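# Move the roof box onto the open hive

## Task

Lift the box resting on top of the closed hive and lower it so it sits squarely on the open hive, covering its jars. Every jar must end up where it was, and nothing may drop freely more than a few centimetres. Arm bases, in metres, with heading in degrees counter-clockwise from +x: arm1 x=-0.27 y=-0.67 z=+1.09 facing +18; arm2 x=-0.33 y=-0.03 z=+1.15 facing -11; arm3 x=+0.93 y=-0.02 z=+1.13 facing -172; arm4 x=+0.41 y=+0.70 z=+1.19 facing -98. Finish by opening the grippers and pulling the arms away; the result only counts if it stays in place without any robot holding it.

## Robot and tools

Setup: a physics simulation with four identical i2rt Big YAM arms named arm1, arm2, arm3 and arm4. Each has six revolute joints, a two-finger gripper and a wrist camera. Two fixed room cameras, cam_high and cam_low, also give views. The hand reaches roughly 1.0 m from the joint1 axis at full extension. Loose objects may occasionally get a brief nudge from outside.

Frame: one shared scene frame, origin on the floor, +z up. Base positions and headings are given in the task. The point called hand lies midway between the fingertips; its z axis runs along the fingers and the fingers close along its y axis.

Tools:
- execute_actions(actions, cameras). actions is a list holding at most one action; an empty list only returns state and images. An action is an object keyed by arm name, each with a "joints" object. Joint values are absolute targets, not offsets: joint1_rad through joint6_rad in radians and gripper_m in metres. You may name any subset of arms and joints; all named motions start together and may finish at different moments. Omitted joints or arms may keep pushing toward earlier targets. cameras is an optional list from arm1_cam_wrist, arm2_cam_wrist, arm3_cam_wrist, arm4_cam_wrist, cam_high, cam_low, all; omitted, null or ["all"] gives every camera, [] gives none. Unknown keys, unknown camera names or out-of-range values cause the whole call to be rejected with no motion. Each action lasts at most 15 s.
- wait(seconds): 0 to 10 s, commands nothing new, returns the same state and images.
- zoom_image(camera, region): a closer look at part of that camera's latest full image; region is [x0, y0, x1, y1] in pixels from the top-left, up to 504 by 504.
- read_manual(section): returns only licence texts ("licences"); no motion.
- finished_scene(scene): ends scene 1 or 2 for good and reports success; the goal must already hold stably.

Joint ranges and done-tolerances: joint1_rad -2.879 to 2.879 (±0.045), rotates the arm about its base, positive counter-clockwise seen from above, 0 points along the base heading. joint2_rad 0 to 3.141 (±0.14), shoulder; 0 has the upper arm pointing backward near level, increasing lifts it up and forward. joint3_rad 0 to 3.019 (±0.09), elbow; 0 is fully folded, increasing opens it. joint4_rad -1.692 to 1.57 (±0.055), hand pitch, positive tilts fingers up. joint5_rad -1.57 to 1.57 (±0.03), sideways swing, positive toward the arm's right. joint6_rad -2.094 to 2.094 (±0.035), hand roll, positive clockwise viewed from behind. gripper_m 0 to 0.093 (±0.003), fingertip gap; each finger pad can push roughly 50 to 62 N, less on some. With joints 1 and 6 at zero and the hand level and forward, the camera is above the hand looking at the fingertips. Joints move at different speeds, so the hand can sweep a wide path between postures. The URDF in the original material lets you compute hand poses; gripper_m equals joint7 plus joint8.

Reading results: joint_status tells how each commanded joint finished. "off_target" means it rested short of the target and may still push. After "contact_stop" or "time_out" the joint holds where it stopped, though a timed-out joint may keep a target within 0.375, 0.375, 0.113, 0.225, 0.075, 0.3 rad (joints 1 to 6) and keep pushing; on_its_own lists such joints, and "held at" there is the held target, not the actual position. Send a joint its reported position to relieve pushing. "joint command not followed" with a "cause:" line means a self/inter-arm clearance check refused that arm's joint targets (the gripper part still runs); those joints show "not_followed" and may be retried on later actions until valid targets are given. A stop reported in a result cancels the remaining execute_actions, wait and finished_scene calls in that reply. Loaded joints sag when holding. Very small target changes may not move a joint.

Hazards: the arms do not stop on contact and can press hard. A hard press between two robots fails the task and ends the run; hard hits can too. The clearance check can react late and ignores fingers, gripper housings and wrist cameras, and nothing in the state reports robot-to-robot touching. Object contact with robots is fine. Knocking anything off the work area or onto the floor fails the task. Drops, slips, slams and forceful pushes cost quality. Sustained holding or pushing heats motors: a MOTOR HOT warning appears from 85 °C, and at 100 °C an OVER-TEMPERATURE FAULT makes that arm go limp and fall until it cools; its joints then show "limit_stop_at_motor_heat" and must be re-commanded. The simulation keeps running while you compose replies, with the robots holding their last command. Arms act independently and do not wait for one another.

Suggested order: look with the cameras, position arms around the box on the closed hive, grip it (likely with two arms from opposite sides), lift gently, carry it over the open hive without disturbing the jars, lower it squarely, open grippers, retract all arms clear, confirm with images, then call finished_scene.

Each tool is called as name(argument=value, ...), one argument or row to a line, values as JSON.

## Session

execute_actions(
  actions=[],
)

Scene clock: 0.00 s.
Motor temperatures (°C, as the motors report them): arm1=[30 29 31 29 30 31] | arm2=[30 29 31 28 28 30] | arm3=[30 29 31 28 29 30] | arm4=[30 31 30 32 30 29]
arm1.joint_positions: joint1_rad=+0.677 joint2_rad=+0.570 joint3_rad=+1.367 joint4_rad=-1.293 joint5_rad=-0.253 joint6_rad=-0.225 gripper_m=+0.094
arm1.joint_status: not commanded
arm1.hand: x=-0.1903 y=-0.4679 z=+1.6396 quat_wxyz=(-0.429, +0.543, -0.660, -0.292) (m; scene frame)
arm2.joint_positions: joint1_rad=+0.304 joint2_rad=+0.488 joint3_rad=+1.329 joint4_rad=-1.235 joint5_rad=+0.191 joint6_rad=-0.118 gripper_m=+0.095
arm2.joint_status: not commanded
arm2.hand: x=-0.1314 y=-0.0470 z=+1.7111 quat_wxyz=(-0.557, +0.039, -0.826, +0.076) (m; scene frame)
arm3.joint_positions: joint1_rad=+0.844 joint2_rad=+0.564 joint3_rad=+1.331 joint4_rad=-1.449 joint5_rad=-0.162 joint6_rad=+0.323 gripper_m=+0.094
arm3.joint_status: not commanded
arm3.hand: x=+0.8384 y=-0.1992 z=+1.6321 quat_wxyz=(-0.318, -0.840, -0.323, +0.297) (m; scene frame)
arm4.joint_positions: joint1_rad=+0.557 joint2_rad=+0.577 joint3_rad=+1.412 joint4_rad=-1.420 joint5_rad=-0.276 joint6_rad=-0.074 gripper_m=+0.094
arm4.joint_status: not commanded
arm4.hand: x=+0.5376 y=+0.5402 z=+1.7319 quat_wxyz=(-0.452, -0.393, -0.782, +0.170) (m; scene frame)
pictures: arm1_cam_wrist, arm2_cam_wrist, arm3_cam_wrist, arm4_cam_wrist, cam_high, cam_low
Images, in order (width x height): arm1_cam_wrist 504x504, arm2_cam_wrist 504x504, arm3_cam_wrist 504x504, arm4_cam_wrist 504x504, cam_high 672x504, cam_low 672x504.

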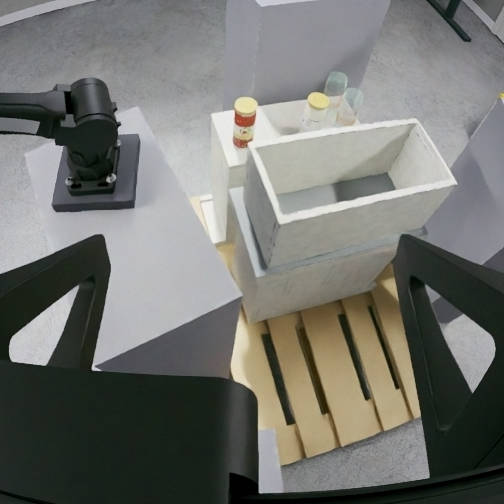

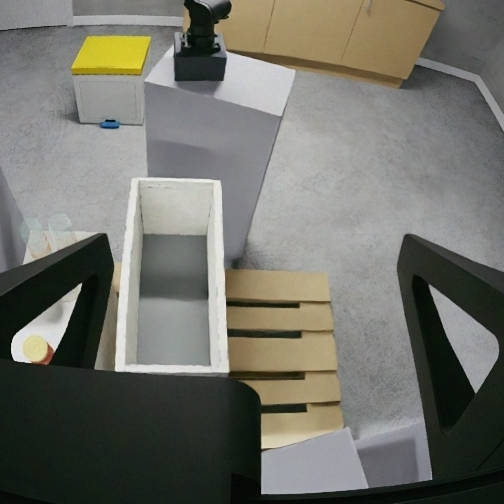

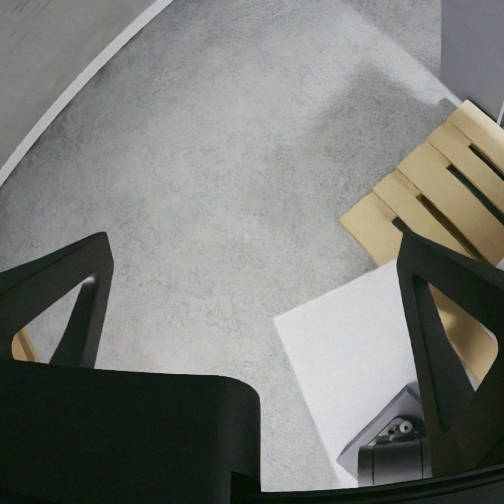

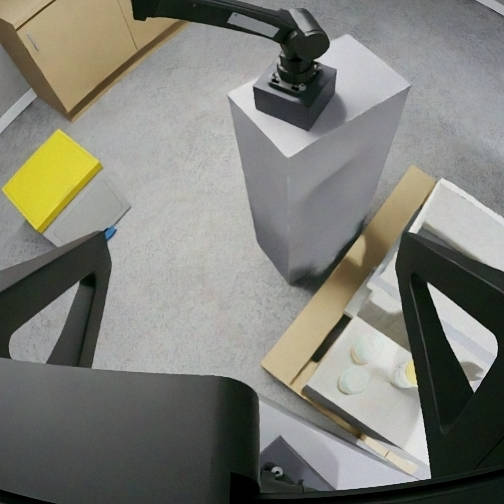

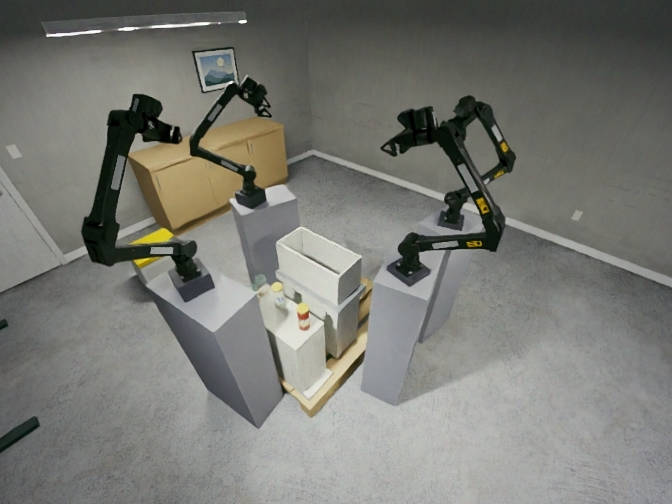

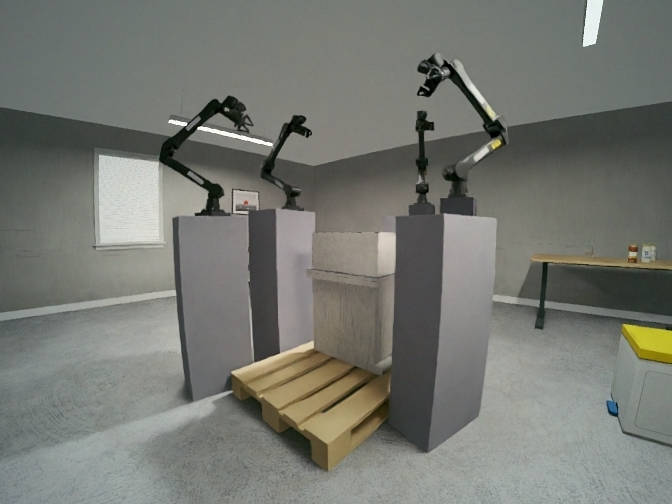

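execute_actions(
  actions=[
    {"arm2":{"joints":{"joint1_rad":0.25,"joint2_rad":1.39,"joint3_rad":1.49,"joint4_rad":-1.67,"joint5_rad":0,"joint6_rad":0}},"arm3":{"joints":{"joint1_rad":-0.18,"joint2_rad":1.39,"joint3_rad":1.49,"joint4_rad":-1.67,"joint5_rad":0,"joint6_rad":0}},"arm4":{"joints":{"joint1_rad":-0.15,"joint2_rad":1.15,"joint3_rad":1.25,"joint4_rad":-1.67,"joint5_rad":0,"joint6_rad":0}}},
  ],
)

Scene clock: 44.83 s.
Motor temperatures (°C, as the motors report them): arm1=[30 29 35 29 30 31] | arm2=[30 29 34 28 28 30] | arm3=[30 29 36 28 29 30] | arm4=[30 31 34 32 30 29]
arm1.joint_positions: joint1_rad=+0.677 joint2_rad=+0.570 joint3_rad=+1.367 joint4_rad=-1.293 joint5_rad=-0.253 joint6_rad=-0.225 gripper_m=+0.094
arm1.joint_status: not commanded
arm1.hand: x=-0.1903 y=-0.4679 z=+1.6396 quat_wxyz=(-0.429, +0.543, -0.660, -0.292) (m; scene frame)
arm2.joint_positions: joint1_rad=+0.257 joint2_rad=+1.400 joint3_rad=+1.473 joint4_rad=-1.662 joint5_rad=+0.005 joint6_rad=-0.014 gripper_m=+0.095
arm2.joint_status: all done
arm2.hand: x=+0.0711 y=-0.0078 z=+1.4516 quat_wxyz=(+0.003, +0.040, -0.999, -0.003) (m; scene frame)
arm3.joint_positions: joint1_rad=-0.187 joint2_rad=+1.399 joint3_rad=+1.478 joint4_rad=-1.661 joint5_rad=+0.000 joint6_rad=+0.011 gripper_m=+0.094
arm3.joint_status: all done
arm3.hand: x=+0.5266 y=+0.0043 z=+1.4299 quat_wxyz=(+0.000, -1.000, +0.030, -0.005) (m; scene frame)
arm4.joint_positions: joint1_rad=-0.148 joint2_rad=+1.158 joint3_rad=+1.246 joint4_rad=-1.661 joint5_rad=-0.001 joint6_rad=-0.013 gripper_m=+0.094
arm4.joint_status: all done
arm4.hand: x=+0.3263 y=+0.4035 z=+1.4790 quat_wxyz=(+0.001, -0.797, -0.604, -0.002) (m; scene frame)
pictures: arm1_cam_wrist, arm2_cam_wrist, arm3_cam_wrist, arm4_cam_wrist, cam_high, cam_low
Images, in order (width x height): arm1_cam_wrist 504x504, arm2_cam_wrist 504x504, arm3_cam_wrist 504x504, arm4_cam_wrist 504x504, cam_high 672x504, cam_low 672x504.

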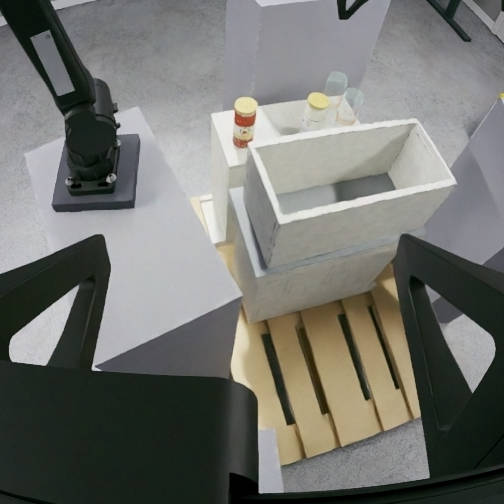

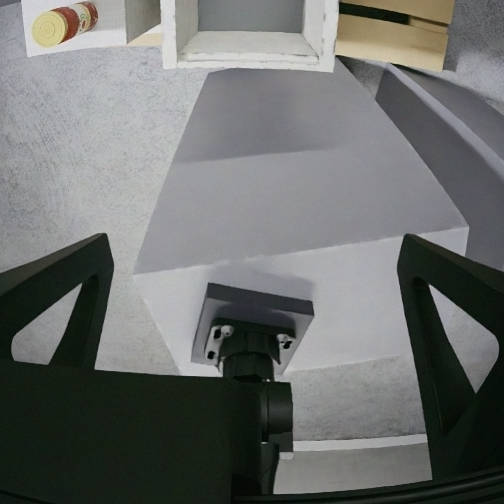

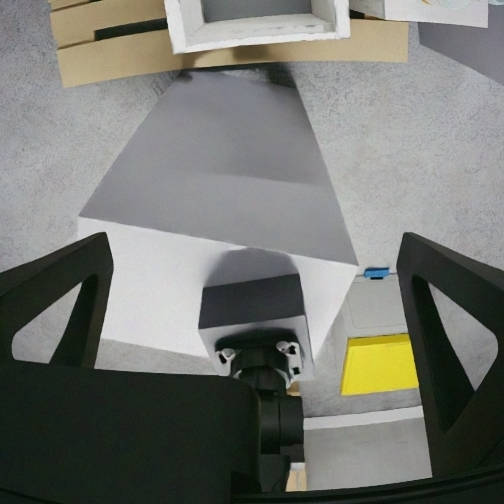

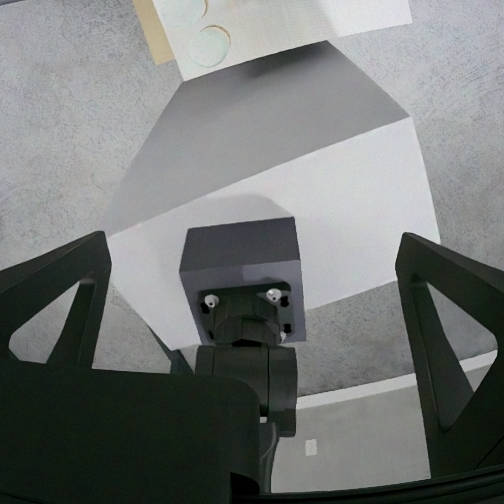

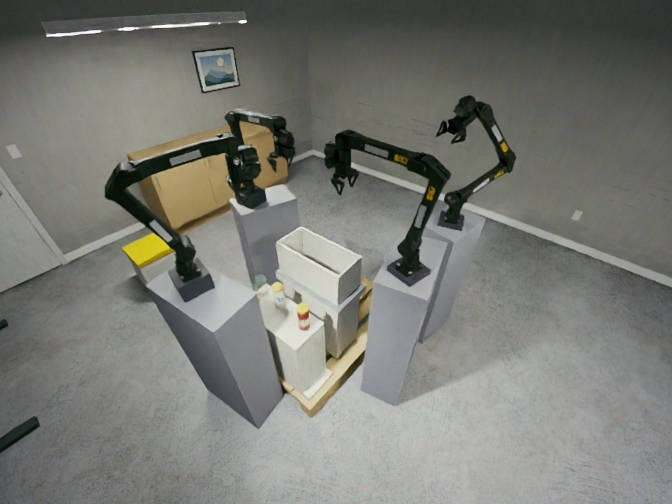

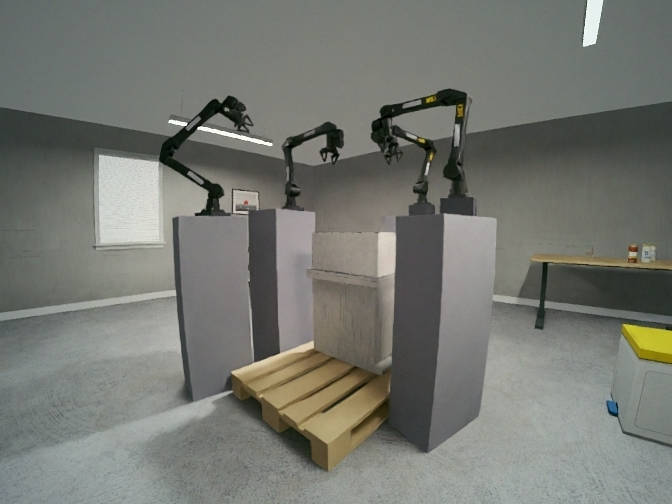

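execute_actions(
  actions=[
    {"arm2":{"joints":{"joint4_rad":-1.0}},"arm3":{"joints":{"joint2_rad":1.0,"joint3_rad":1.1,"joint4_rad":-1.0}},"arm4":{"joints":{"joint2_rad":0.9,"joint3_rad":1.0,"joint4_rad":-1.0}}},
  ],
  cameras=["arm2_cam_wrist","arm3_cam_wrist","arm4_cam_wrist"],
)

Scene clock: 73.13 s.
Motor temperatures (°C, as the motors report them): arm1=[30 29 35 29 30 31] | arm2=[30 30 35 28 28 30] | arm3=[30 30 37 28 29 30] | arm4=[30 32 34 32 30 29]
arm1.joint_positions: joint1_rad=+0.677 joint2_rad=+0.570 joint3_rad=+1.367 joint4_rad=-1.293 joint5_rad=-0.253 joint6_rad=-0.225 gripper_m=+0.094
arm1.joint_status: not commanded
arm1.hand: x=-0.1903 y=-0.4679 z=+1.6396 quat_wxyz=(-0.429, +0.543, -0.660, -0.292) (m; scene frame)
arm2.joint_positions: joint1_rad=+0.257 joint2_rad=+1.400 joint3_rad=+1.473 joint4_rad=-1.015 joint5_rad=+0.005 joint6_rad=-0.014 gripper_m=+0.095
arm2.joint_status: all done
arm2.hand: x=+0.2195 y=+0.0016 z=+1.5003 quat_wxyz=(-0.315, +0.036, -0.948, -0.012) (m; scene frame)
arm3.joint_positions: joint1_rad=-0.187 joint2_rad=+0.986 joint3_rad=+1.116 joint4_rad=-1.014 joint5_rad=+0.000 joint6_rad=+0.011 gripper_m=+0.094
arm3.joint_status: all done
arm3.hand: x=+0.5245 y=+0.0044 z=+1.4732 quat_wxyz=(+0.006, -0.941, +0.028, +0.336) (m; scene frame)
arm4.joint_positions: joint1_rad=-0.148 joint2_rad=+0.893 joint3_rad=+1.010 joint4_rad=-1.016 joint5_rad=-0.001 joint6_rad=-0.013 gripper_m=+0.094
arm4.joint_status: all done
arm4.hand: x=+0.3101 y=+0.3482 z=+1.5072 quat_wxyz=(-0.195, -0.752, -0.571, +0.265) (m; scene frame)
pictures: arm2_cam_wrist, arm3_cam_wrist, arm4_cam_wrist
Images, in order (width x height): arm2_cam_wrist 504x504, arm3_cam_wrist 504x504, arm4_cam_wrist 504x504.

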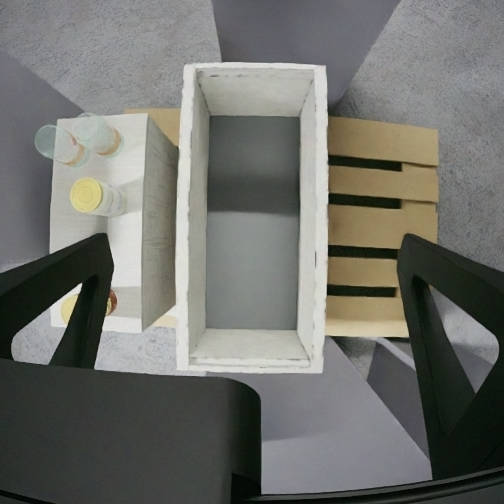

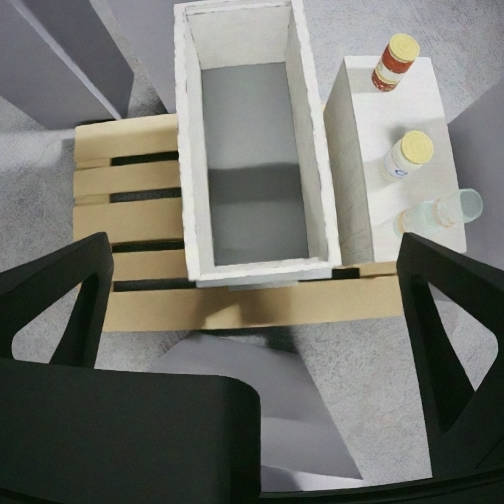

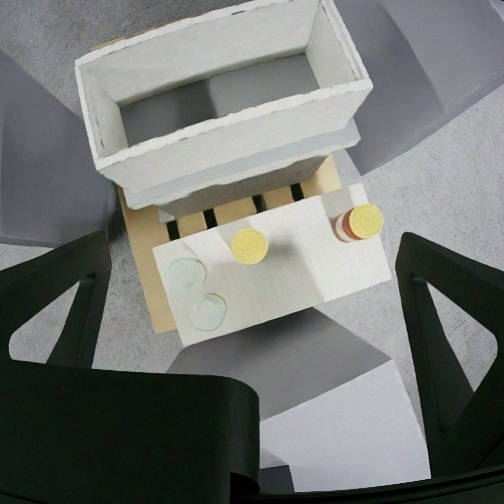

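execute_actions(
  actions=[
    {"arm2":{"joints":{"joint1_rad":0.251,"joint2_rad":1.871,"joint3_rad":0.666,"joint4_rad":-0.366,"joint6_rad":-1.555}},"arm3":{"joints":{"joint1_rad":-0.242,"joint2_rad":1.89,"joint3_rad":0.83,"joint4_rad":-0.511,"joint6_rad":1.424}}},
  ],
)

Scene clock: 136.67 s.
Motor temperatures (°C, as the motors report them): arm1=[30 29 36 29 30 31] | arm2=[30 30 37 28 28 30] | arm3=[30 29 37 28 29 30] | arm4=[30 31 35 32 30 29]
arm1.joint_positions: joint1_rad=+0.677 joint2_rad=+0.570 joint3_rad=+1.367 joint4_rad=-1.293 joint5_rad=-0.253 joint6_rad=-0.225 gripper_m=+0.094
arm1.joint_status: not commanded
arm1.hand: x=-0.1903 y=-0.4679 z=+1.6396 quat_wxyz=(-0.429, +0.543, -0.660, -0.292) (m; scene frame)
arm2.joint_positions: joint1_rad=+0.257 joint2_rad=+1.878 joint3_rad=+0.669 joint4_rad=-0.375 joint5_rad=+0.005 joint6_rad=-1.541 gripper_m=+0.095
arm2.joint_status: all done
arm2.hand: x=+0.0084 y=-0.0071 z=+1.0216 quat_wxyz=(-0.002, +0.720, -0.694, -0.003) (m; scene frame)
arm3.joint_positions: joint1_rad=-0.242 joint2_rad=+1.873 joint3_rad=+0.835 joint4_rad=-0.521 joint5_rad=+0.000 joint6_rad=+1.413 gripper_m=+0.094
arm3.joint_status: all done
arm3.hand: x=+0.5342 y=+0.0258 z=+1.0269 quat_wxyz=(-0.004, -0.725, +0.688, +0.005) (m; scene frame)
arm4.joint_positions: joint1_rad=-0.148 joint2_rad=+0.893 joint3_rad=+1.010 joint4_rad=-1.016 joint5_rad=-0.001 joint6_rad=-0.013 gripper_m=+0.094
arm4.joint_status: not commanded
arm4.hand: x=+0.3101 y=+0.3482 z=+1.5072 quat_wxyz=(-0.195, -0.752, -0.571, +0.265) (m; scene frame)
pictures: arm1_cam_wrist, arm2_cam_wrist, arm3_cam_wrist, arm4_cam_wrist, cam_high, cam_low
Images, in order (width x height): arm1_cam_wrist 504x504, arm2_cam_wrist 504x504, arm3_cam_wrist 504x504, arm4_cam_wrist 504x504, cam_high 672x504, cam_low 672x504.

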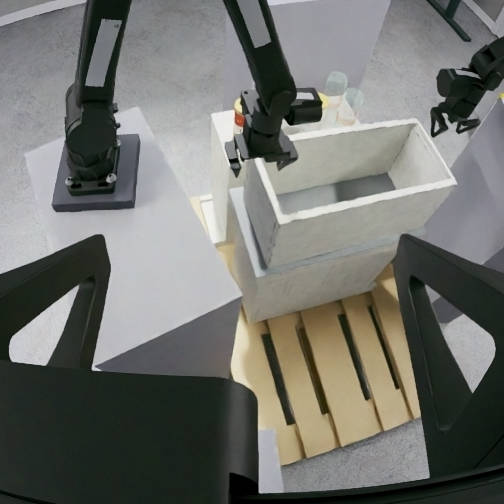

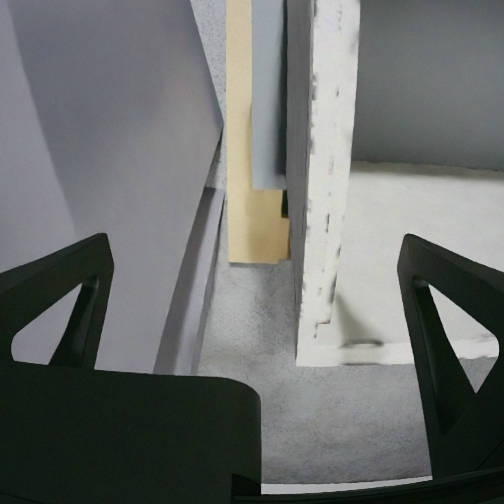

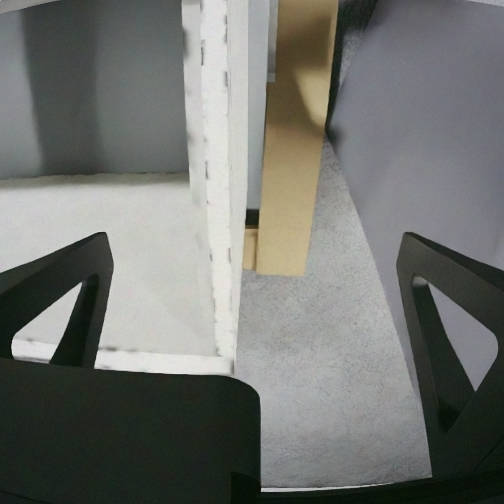

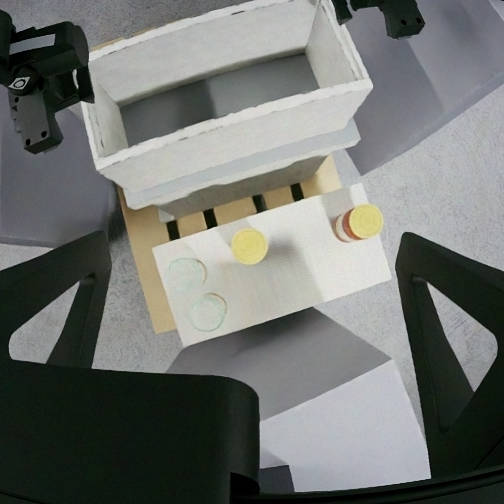

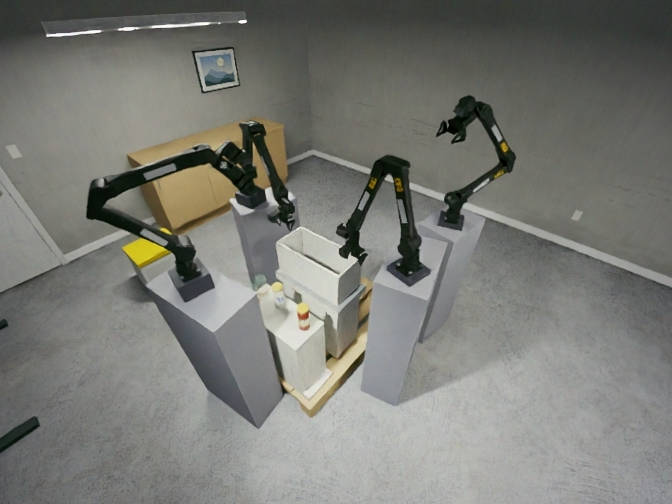

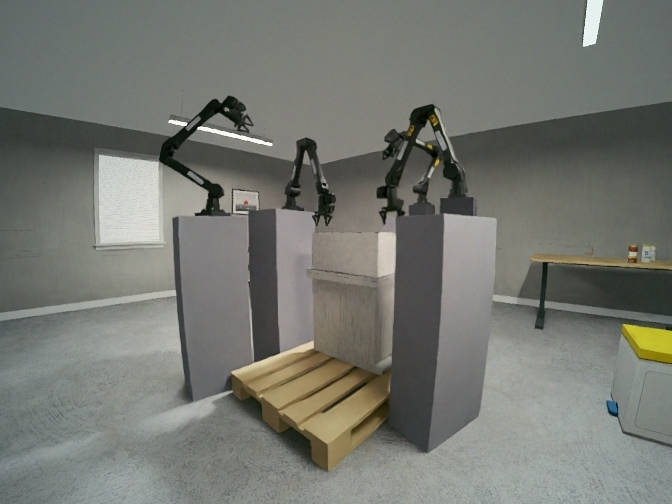

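execute_actions(
  actions=[
    {"arm2":{"joints":{"joint2_rad":2.125,"joint3_rad":0.794,"joint4_rad":-0.24,"joint6_rad":-1.575}},"arm3":{"joints":{"joint2_rad":2.106,"joint3_rad":0.907,"joint4_rad":-0.372}}},
  ],
)

Scene clock: 172.20 s.
Motor temperatures (°C, as the motors report them): arm1=[30 29 37 29 30 31] | arm2=[30 30 33 28 28 30] | arm3=[30 30 35 28 29 30] | arm4=[30 31 36 32 30 29]
arm1.joint_positions: joint1_rad=+0.677 joint2_rad=+0.570 joint3_rad=+1.367 joint4_rad=-1.293 joint5_rad=-0.253 joint6_rad=-0.225 gripper_m=+0.094
arm1.joint_status: not commanded
arm1.hand: x=-0.1903 y=-0.4679 z=+1.6396 quat_wxyz=(-0.429, +0.543, -0.660, -0.292) (m; scene frame)
arm2.joint_positions: joint1_rad=+0.257 joint2_rad=+2.133 joint3_rad=+0.790 joint4_rad=-0.243 joint5_rad=+0.005 joint6_rad=-1.561 gripper_m=+0.095
arm2.joint_status: all done
arm2.hand: x=+0.0395 y=-0.0043 z=+0.9507 quat_wxyz=(-0.001, +0.727, -0.686, -0.004) (m; scene frame)
arm3.joint_positions: joint1_rad=-0.242 joint2_rad=+2.097 joint3_rad=+0.898 joint4_rad=-0.379 joint5_rad=+0.000 joint6_rad=+1.414 gripper_m=+0.094
arm3.joint_status: all done
arm3.hand: x=+0.5228 y=+0.0270 z=+0.9521 quat_wxyz=(+0.002, -0.725, +0.689, -0.003) (m; scene frame)
arm4.joint_positions: joint1_rad=-0.148 joint2_rad=+0.893 joint3_rad=+1.010 joint4_rad=-1.016 joint5_rad=-0.001 joint6_rad=-0.013 gripper_m=+0.094
arm4.joint_status: not commanded
arm4.hand: x=+0.3101 y=+0.3482 z=+1.5072 quat_wxyz=(-0.195, -0.752, -0.571, +0.265) (m; scene frame)
pictures: arm1_cam_wrist, arm2_cam_wrist, arm3_cam_wrist, arm4_cam_wrist, cam_high, cam_low
Images, in order (width x height): arm1_cam_wrist 504x504, arm2_cam_wrist 504x504, arm3_cam_wrist 504x504, arm4_cam_wrist 504x504, cam_high 672x504, cam_low 672x504.

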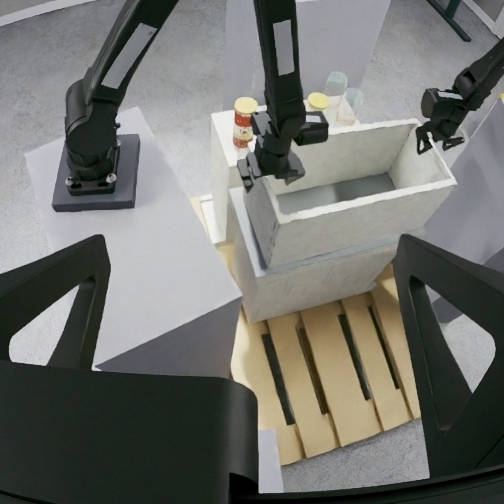

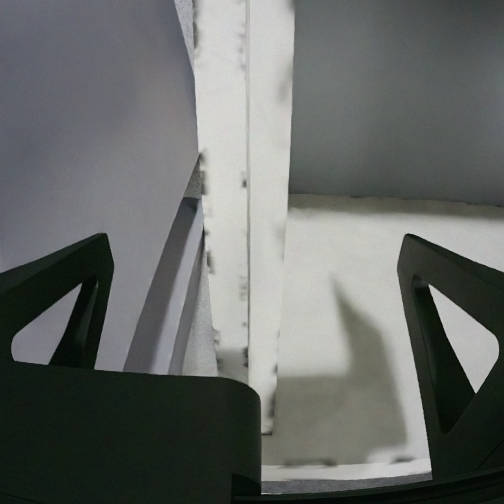

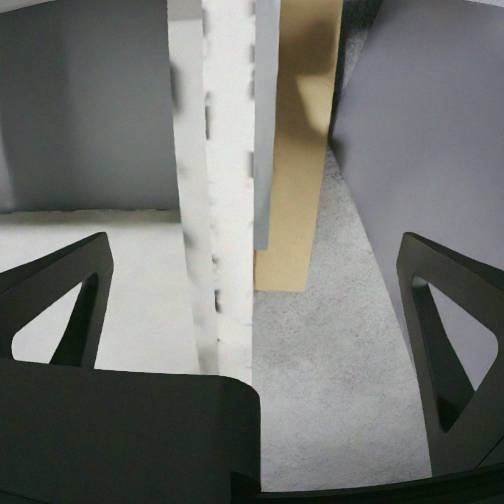

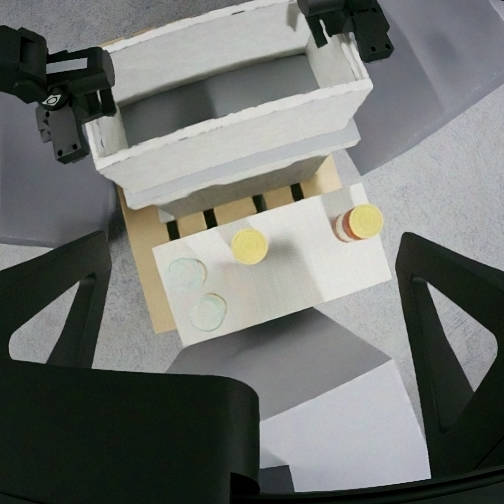

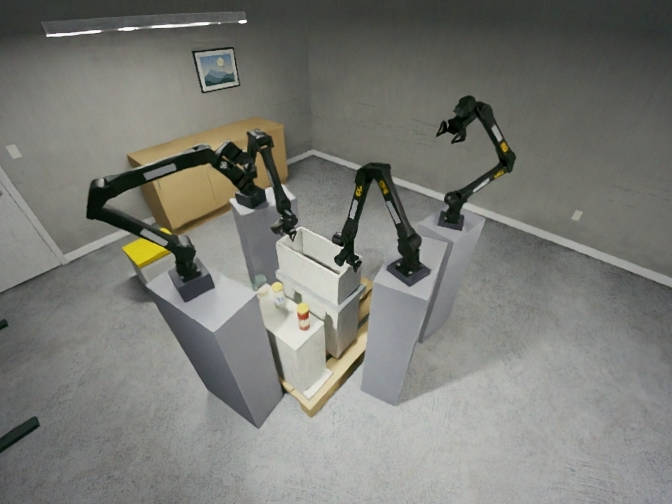

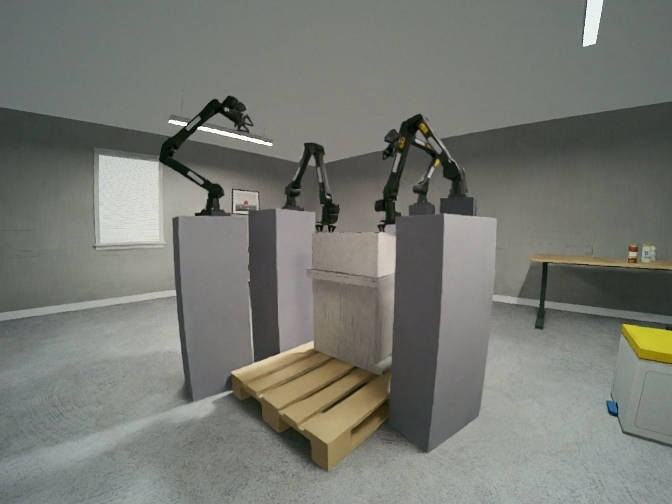

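execute_actions(
  actions=[
    {"arm2":{"joints":{"joint1_rad":0.222,"joint2_rad":2.232,"joint3_rad":0.823,"joint4_rad":-0.162,"joint6_rad":-1.605}},"arm3":{"joints":{"joint1_rad":-0.192,"joint2_rad":2.212,"joint3_rad":0.956,"joint4_rad":-0.31,"joint6_rad":1.47}}},
  ],
)

zoom_image(
  camera="cam_low",
  region=[280, 170, 440, 290],
)

Scene clock: 199.73 s.
Motor temperatures (°C, as the motors report them): arm1=[30 29 37 30 30 31] | arm2=[30 31 33 28 28 30] | arm3=[30 31 35 28 29 30] | arm4=[30 31 36 32 30 29]
arm1.joint_positions: joint1_rad=+0.677 joint2_rad=+0.570 joint3_rad=+1.367 joint4_rad=-1.293 joint5_rad=-0.253 joint6_rad=-0.225 gripper_m=+0.094
arm1.joint_status: not commanded
arm1.hand: x=-0.1903 y=-0.4679 z=+1.6396 quat_wxyz=(-0.429, +0.543, -0.660, -0.292) (m; scene frame)
arm2.joint_positions: joint1_rad=+0.227 joint2_rad=+2.236 joint3_rad=+0.820 joint4_rad=-0.169 joint5_rad=+0.004 joint6_rad=-1.591 gripper_m=+0.095
arm2.joint_status: all done
arm2.hand: x=+0.0413 y=-0.0146 z=+0.9173 quat_wxyz=(-0.002, +0.727, -0.687, -0.004) (m; scene frame)
arm3.joint_positions: joint1_rad=-0.188 joint2_rad=+2.190 joint3_rad=+0.947 joint4_rad=-0.316 joint5_rad=+0.000 joint6_rad=+1.459 gripper_m=+0.094
arm3.joint_status: all done
arm3.hand: x=+0.5061 y=+0.0059 z=+0.9220 quat_wxyz=(-0.004, -0.728, +0.686, +0.004) (m; scene frame)
arm4.joint_positions: joint1_rad=-0.148 joint2_rad=+0.893 joint3_rad=+1.010 joint4_rad=-1.016 joint5_rad=-0.001 joint6_rad=-0.013 gripper_m=+0.094
arm4.joint_status: not commanded
arm4.hand: x=+0.3101 y=+0.3482 z=+1.5072 quat_wxyz=(-0.195, -0.752, -0.571, +0.265) (m; scene frame)
pictures: arm1_cam_wrist, arm2_cam_wrist, arm3_cam_wrist, arm4_cam_wrist, cam_high, cam_low
Images, in order (width x height): arm1_cam_wrist 504x504, arm2_cam_wrist 504x504, arm3_cam_wrist 504x504, arm4_cam_wrist 504x504, cam_high 672x504, cam_low 672x504.

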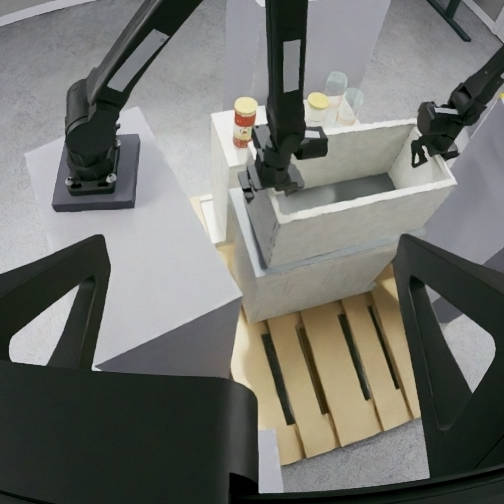

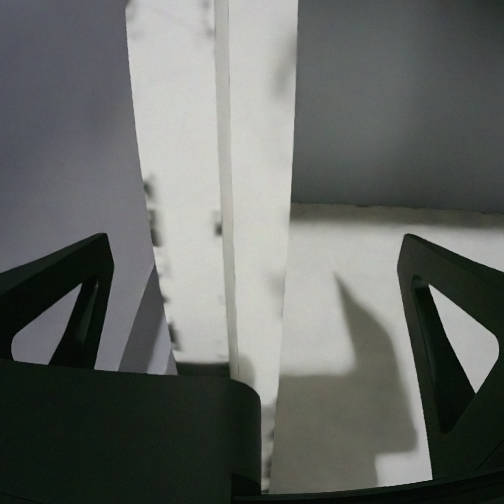

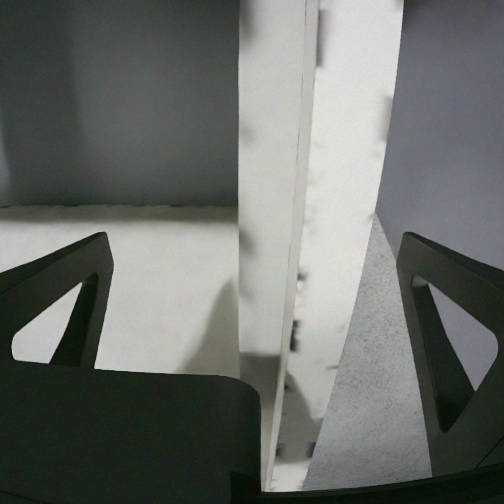

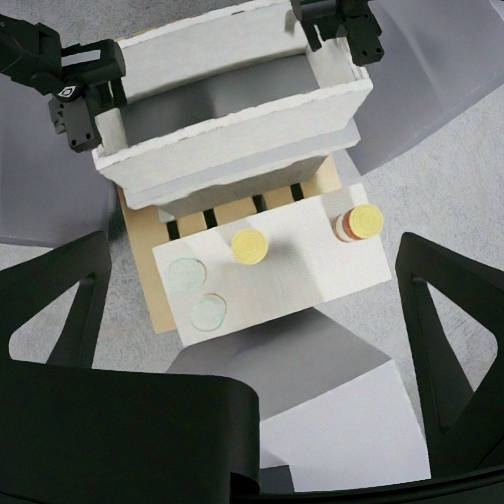

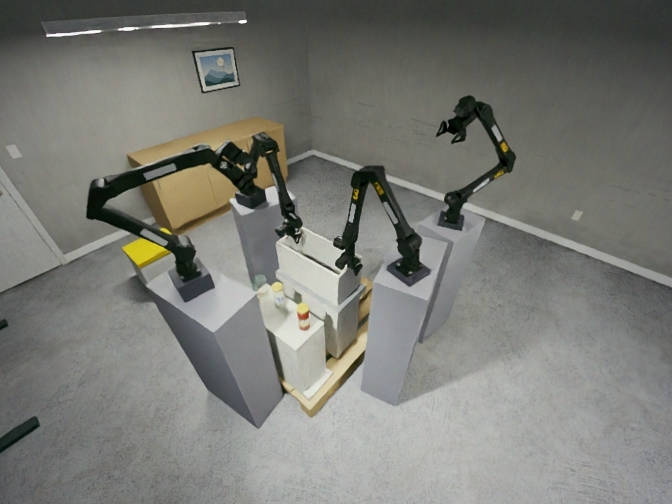

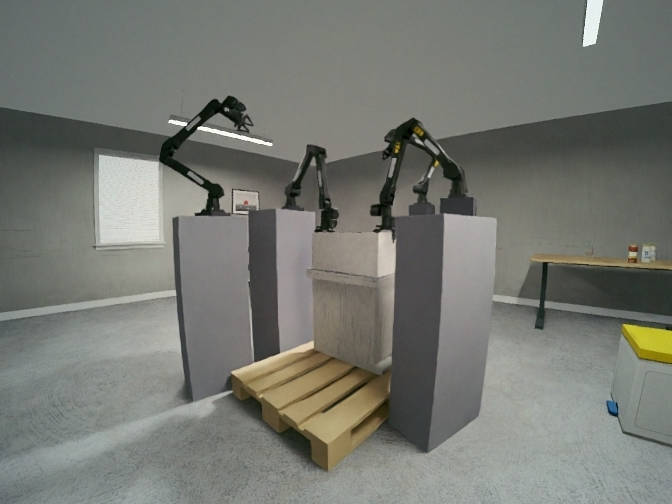

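Region (280, 170, 440, 290) of cam_low's 672x504 image, scaled by 3.150, with more detail than that image has; it fills the top 378 rows of this view, and the rest is white.

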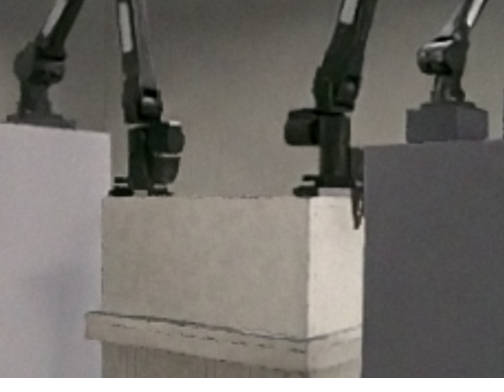

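execute_actions(
  actions=[
    {"arm2":{"joints":{"joint3_rad":0.802,"joint4_rad":-0.15}},"arm3":{"joints":{"joint3_rad":0.915,"joint4_rad":-0.285}}},
  ],
  cameras=[],
)

execute_actions(
  actions=[
    {"arm2":{"joints":{"gripper_m":0.0}},"arm3":{"joints":{"gripper_m":0.0}}},
  ],
  cameras=["arm2_cam_wrist","arm3_cam_wrist","arm4_cam_wrist"],
)

Scene clock: 215.47 s.
Motor temperatures (°C, as the motors report them): arm1=[30 29 37 30 30 31] | arm2=[30 31 33 28 28 30] | arm3=[30 31 34 28 29 30] | arm4=[30 31 36 32 30 29]
arm1.joint_positions: joint1_rad=+0.677 joint2_rad=+0.570 joint3_rad=+1.367 joint4_rad=-1.293 joint5_rad=-0.253 joint6_rad=-0.225 gripper_m=+0.094
arm1.joint_status: not commanded
arm1.hand: x=-0.1903 y=-0.4679 z=+1.6396 quat_wxyz=(-0.429, +0.543, -0.660, -0.292) (m; scene frame)
arm2.joint_positions: joint1_rad=+0.227 joint2_rad=+2.236 joint3_rad=+0.804 joint4_rad=-0.159 joint5_rad=+0.004 joint6_rad=-1.591 gripper_m=+0.095
arm2.joint_status: all done
arm2.hand: x=+0.0341 y=-0.0149 z=+0.9163 quat_wxyz=(+0.000, +0.727, -0.687, -0.005) (m; scene frame)
arm3.joint_positions: joint1_rad=-0.188 joint2_rad=+2.190 joint3_rad=+0.920 joint4_rad=-0.294 joint5_rad=+0.000 joint6_rad=+1.460 gripper_m=+0.094
arm3.joint_status: all done
arm3.hand: x=+0.5167 y=+0.0054 z=+0.9189 quat_wxyz=(-0.002, -0.728, +0.686, +0.003) (m; scene frame)
arm4.joint_positions: joint1_rad=-0.148 joint2_rad=+0.893 joint3_rad=+1.010 joint4_rad=-1.016 joint5_rad=-0.001 joint6_rad=-0.013 gripper_m=+0.094
arm4.joint_status: not commanded
arm4.hand: x=+0.3101 y=+0.3482 z=+1.5072 quat_wxyz=(-0.195, -0.752, -0.571, +0.265) (m; scene frame)
pictures: none
No camera images: the call's "cameras" was empty. Leave "cameras" out to get every camera's image.

Scene clock: 216.20 s.
Motor temperatures (°C, as the motors report them): arm1=[30 29 37 30 30 31] | arm2=[30 31 33 28 28 30] | arm3=[30 31 34 28 29 30] | arm4=[30 31 36 32 30 29]
arm1.joint_positions: joint1_rad=+0.677 joint2_rad=+0.570 joint3_rad=+1.367 joint4_rad=-1.293 joint5_rad=-0.253 joint6_rad=-0.225 gripper_m=+0.094
arm1.joint_status: not commanded
arm1.hand: x=-0.1903 y=-0.4679 z=+1.6396 quat_wxyz=(-0.429, +0.543, -0.660, -0.292) (m; scene frame)
arm2.joint_positions: joint1_rad=+0.227 joint2_rad=+2.236 joint3_rad=+0.808 joint4_rad=-0.148 joint5_rad=+0.004 joint6_rad=-1.593 gripper_m=+0.019
arm2.joint_status: gripper_m off_target (ended at +0.019, target +0.000)
arm2.hand: x=+0.0389 y=-0.0147 z=+0.9165 quat_wxyz=(-0.005, +0.728, -0.686, -0.001) (m; scene frame)
arm3.joint_positions: joint1_rad=-0.188 joint2_rad=+2.191 joint3_rad=+0.925 joint4_rad=-0.287 joint5_rad=-0.001 joint6_rad=+1.470 gripper_m=+0.018
arm3.joint_status: gripper_m off_target (ended at +0.018, target +0.000)
arm3.hand: x=+0.5126 y=+0.0055 z=+0.9191 quat_wxyz=(-0.006, -0.724, +0.689, +0.006) (m; scene frame)
arm4.joint_positions: joint1_rad=-0.148 joint2_rad=+0.893 joint3_rad=+1.010 joint4_rad=-1.016 joint5_rad=-0.001 joint6_rad=-0.013 gripper_m=+0.094
arm4.joint_status: not commanded
arm4.hand: x=+0.3101 y=+0.3482 z=+1.5072 quat_wxyz=(-0.195, -0.752, -0.571, +0.265) (m; scene frame)
pictures: arm2_cam_wrist, arm3_cam_wrist, arm4_cam_wrist
Images, in order (width x height): arm2_cam_wrist 504x504, arm3_cam_wrist 504x504, arm4_cam_wrist 504x504.

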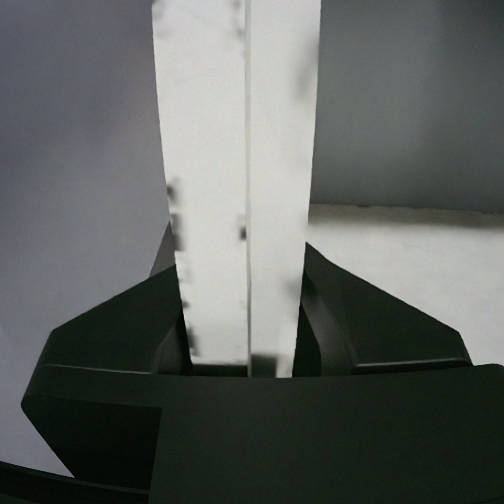

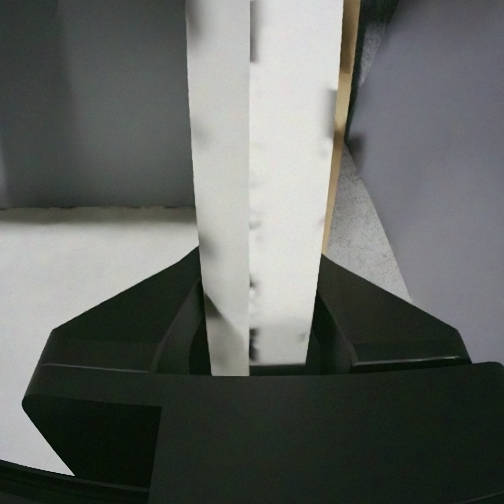

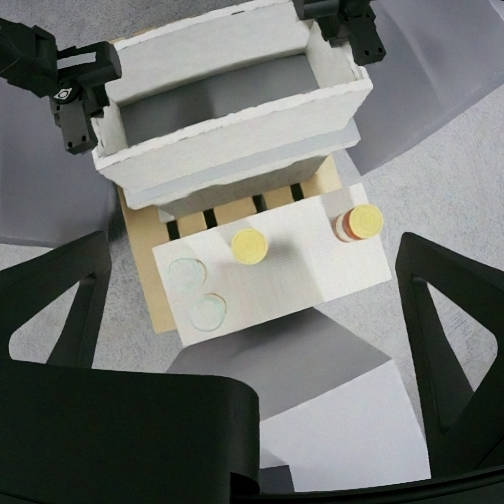

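execute_actions(
  actions=[
    {"arm2":{"joints":{"joint2_rad":2.06,"joint3_rad":0.772,"joint4_rad":-0.28}},"arm3":{"joints":{"joint2_rad":2.068,"joint3_rad":0.91,"joint4_rad":-0.42}}},
  ],
  cameras=["arm1_cam_wrist","cam_low"],
)

Scene clock: 237.13 s.
Motor temperatures (°C, as the motors report them): arm1=[30 29 37 30 30 31] | arm2=[30 31 33 28 28 30] | arm3=[30 31 34 28 29 30] | arm4=[30 31 36 32 30 29]
arm1.joint_positions: joint1_rad=+0.677 joint2_rad=+0.570 joint3_rad=+1.367 joint4_rad=-1.293 joint5_rad=-0.253 joint6_rad=-0.225 gripper_m=+0.094
arm1.joint_status: not commanded
arm1.hand: x=-0.1903 y=-0.4679 z=+1.6396 quat_wxyz=(-0.429, +0.543, -0.660, -0.292) (m; scene frame)
arm2.joint_positions: joint1_rad=+0.227 joint2_rad=+2.120 joint3_rad=+0.778 joint4_rad=-0.247 joint5_rad=+0.006 joint6_rad=-1.593 gripper_m=+0.019
arm2.joint_status: all done
arm2.hand: x=+0.0361 y=-0.0156 z=+0.9539 quat_wxyz=(+0.000, +0.728, -0.686, -0.005) (m; scene frame)
arm3.joint_positions: joint1_rad=-0.188 joint2_rad=+2.122 joint3_rad=+0.925 joint4_rad=-0.370 joint5_rad=-0.004 joint6_rad=+1.472 gripper_m=+0.018
arm3.joint_status: all done
arm3.hand: x=+0.5103 y=+0.0050 z=+0.9463 quat_wxyz=(-0.003, -0.724, +0.690, +0.000) (m; scene frame)
arm4.joint_positions: joint1_rad=-0.148 joint2_rad=+0.893 joint3_rad=+1.010 joint4_rad=-1.016 joint5_rad=-0.001 joint6_rad=-0.013 gripper_m=+0.094
arm4.joint_status: not commanded
arm4.hand: x=+0.3101 y=+0.3482 z=+1.5072 quat_wxyz=(-0.195, -0.752, -0.571, +0.265) (m; scene frame)
pictures: arm1_cam_wrist, cam_low
Images, in order (width x height): arm1_cam_wrist 504x504, cam_low 672x504.

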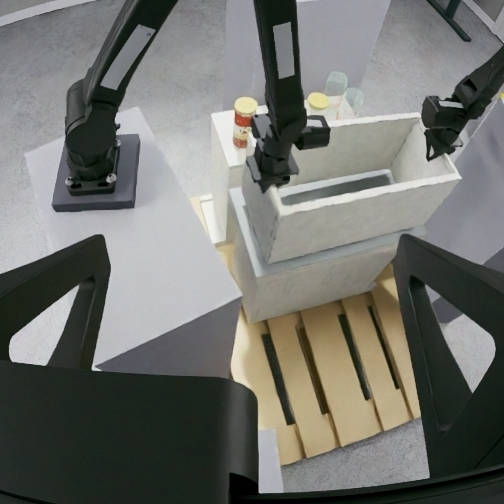

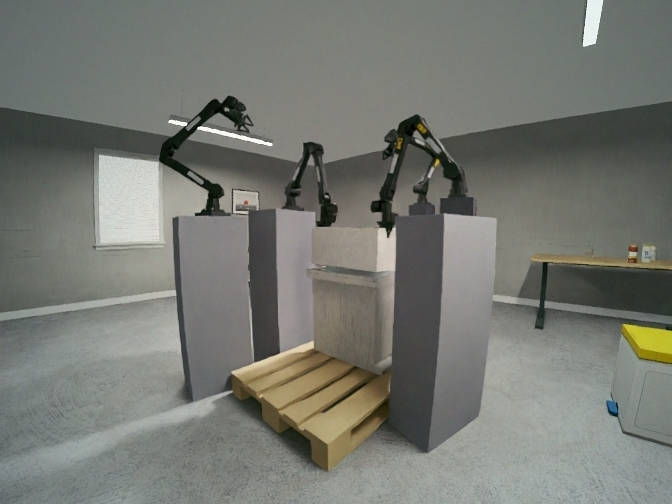

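execute_actions(
  actions=[
    {"arm2":{"joints":{"joint2_rad":1.83,"joint3_rad":0.76,"joint4_rad":-0.445}},"arm3":{"joints":{"joint2_rad":1.85,"joint3_rad":0.91,"joint4_rad":-0.575}}},
  ],
  cameras=[],
)

execute_actions(
  actions=[
    {"arm2":{"joints":{"joint2_rad":1.665,"joint3_rad":0.78,"joint4_rad":-0.625}},"arm3":{"joints":{"joint2_rad":1.71,"joint3_rad":0.935,"joint4_rad":-0.735}}},
  ],
  cameras=["arm1_cam_wrist","arm4_cam_wrist","cam_low","cam_high"],
)

Scene clock: 251.70 s.
Motor temperatures (°C, as the motors report them): arm1=[30 29 37 30 30 31] | arm2=[30 31 33 28 28 30] | arm3=[30 32 34 28 29 30] | arm4=[30 31 37 32 30 29]
arm1.joint_positions: joint1_rad=+0.677 joint2_rad=+0.570 joint3_rad=+1.367 joint4_rad=-1.293 joint5_rad=-0.253 joint6_rad=-0.225 gripper_m=+0.094
arm1.joint_status: not commanded
arm1.hand: x=-0.1903 y=-0.4679 z=+1.6396 quat_wxyz=(-0.429, +0.543, -0.660, -0.292) (m; scene frame)
arm2.joint_positions: joint1_rad=+0.227 joint2_rad=+1.883 joint3_rad=+0.744 joint4_rad=-0.432 joint5_rad=+0.006 joint6_rad=-1.593 gripper_m=+0.019
arm2.joint_status: all done
arm2.hand: x=+0.0383 y=-0.0164 z=+1.0311 quat_wxyz=(-0.006, +0.728, -0.686, +0.002) (m; scene frame)
arm3.joint_positions: joint1_rad=-0.188 joint2_rad=+1.906 joint3_rad=+0.899 joint4_rad=-0.558 joint5_rad=-0.004 joint6_rad=+1.472 gripper_m=+0.018
arm3.joint_status: all done
arm3.hand: x=+0.5123 y=+0.0049 z=+1.0274 quat_wxyz=(-0.004, -0.724, +0.690, +0.001) (m; scene frame)
arm4.joint_positions: joint1_rad=-0.148 joint2_rad=+0.893 joint3_rad=+1.010 joint4_rad=-1.016 joint5_rad=-0.001 joint6_rad=-0.013 gripper_m=+0.094
arm4.joint_status: not commanded
arm4.hand: x=+0.3101 y=+0.3482 z=+1.5072 quat_wxyz=(-0.195, -0.752, -0.571, +0.265) (m; scene frame)
pictures: none
No camera images: the call's "cameras" was empty. Leave "cameras" out to get every camera's image.

Scene clock: 252.70 s.
Motor temperatures (°C, as the motors report them): arm1=[30 29 37 30 30 31] | arm2=[30 31 33 28 28 30] | arm3=[30 32 34 28 29 30] | arm4=[30 31 37 32 30 29]
arm1.joint_positions: joint1_rad=+0.677 joint2_rad=+0.570 joint3_rad=+1.367 joint4_rad=-1.293 joint5_rad=-0.253 joint6_rad=-0.225 gripper_m=+0.094
arm1.joint_status: not commanded
arm1.hand: x=-0.1903 y=-0.4679 z=+1.6396 quat_wxyz=(-0.429, +0.543, -0.660, -0.292) (m; scene frame)
arm2.joint_positions: joint1_rad=+0.227 joint2_rad=+1.716 joint3_rad=+0.754 joint4_rad=-0.596 joint5_rad=+0.006 joint6_rad=-1.594 gripper_m=+0.019
arm2.joint_status: all done
arm2.hand: x=+0.0402 y=-0.0170 z=+1.0900 quat_wxyz=(-0.011, +0.728, -0.686, +0.006) (m; scene frame)
arm3.joint_positions: joint1_rad=-0.188 joint2_rad=+1.760 joint3_rad=+0.899 joint4_rad=-0.698 joint5_rad=-0.006 joint6_rad=+1.472 gripper_m=+0.018
arm3.joint_status: all done
arm3.hand: x=+0.5167 y=+0.0045 z=+1.0845 quat_wxyz=(-0.006, -0.724, +0.690, +0.003) (m; scene frame)
arm4.joint_positions: joint1_rad=-0.148 joint2_rad=+0.893 joint3_rad=+1.010 joint4_rad=-1.016 joint5_rad=-0.001 joint6_rad=-0.013 gripper_m=+0.094
arm4.joint_status: not commanded
arm4.hand: x=+0.3101 y=+0.3482 z=+1.5072 quat_wxyz=(-0.195, -0.752, -0.571, +0.265) (m; scene frame)
pictures: arm1_cam_wrist, arm4_cam_wrist, cam_high, cam_low
Images, in order (width x height): arm1_cam_wrist 504x504, arm4_cam_wrist 504x504, cam_high 672x504, cam_low 672x504.

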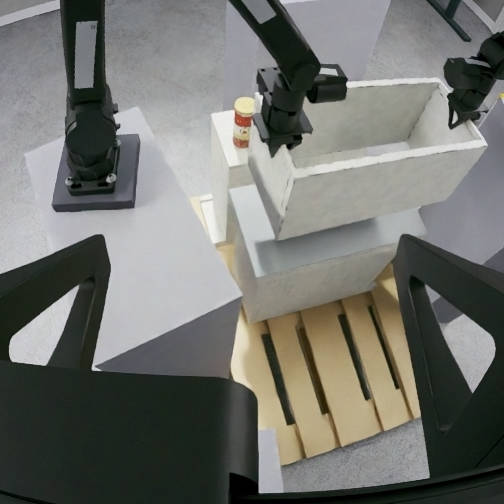

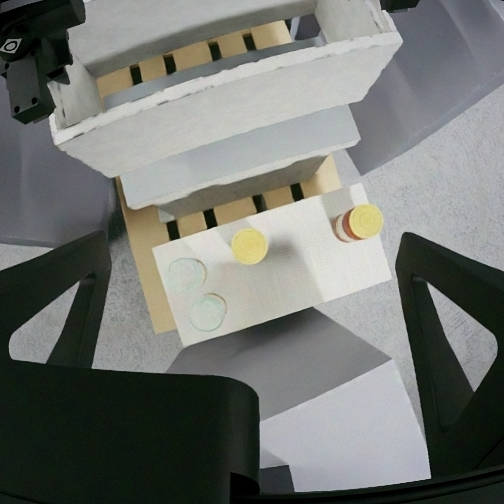

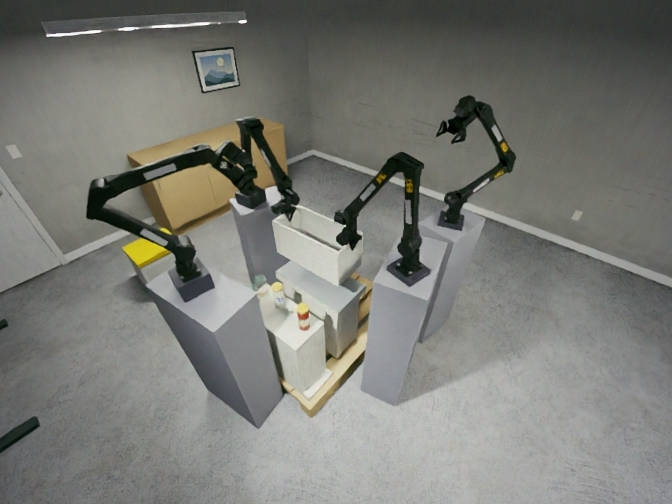

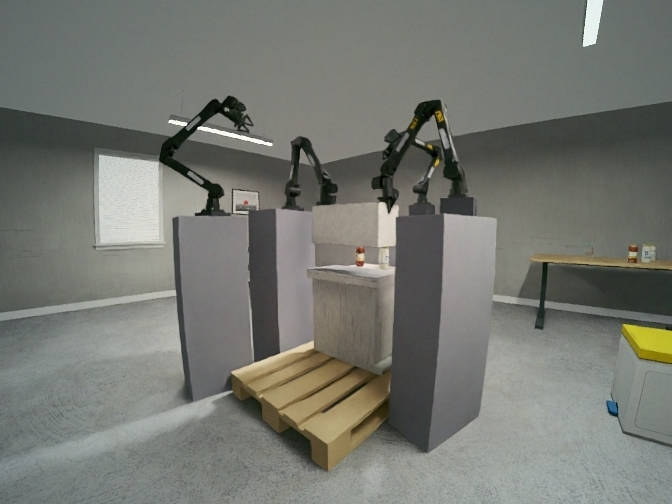

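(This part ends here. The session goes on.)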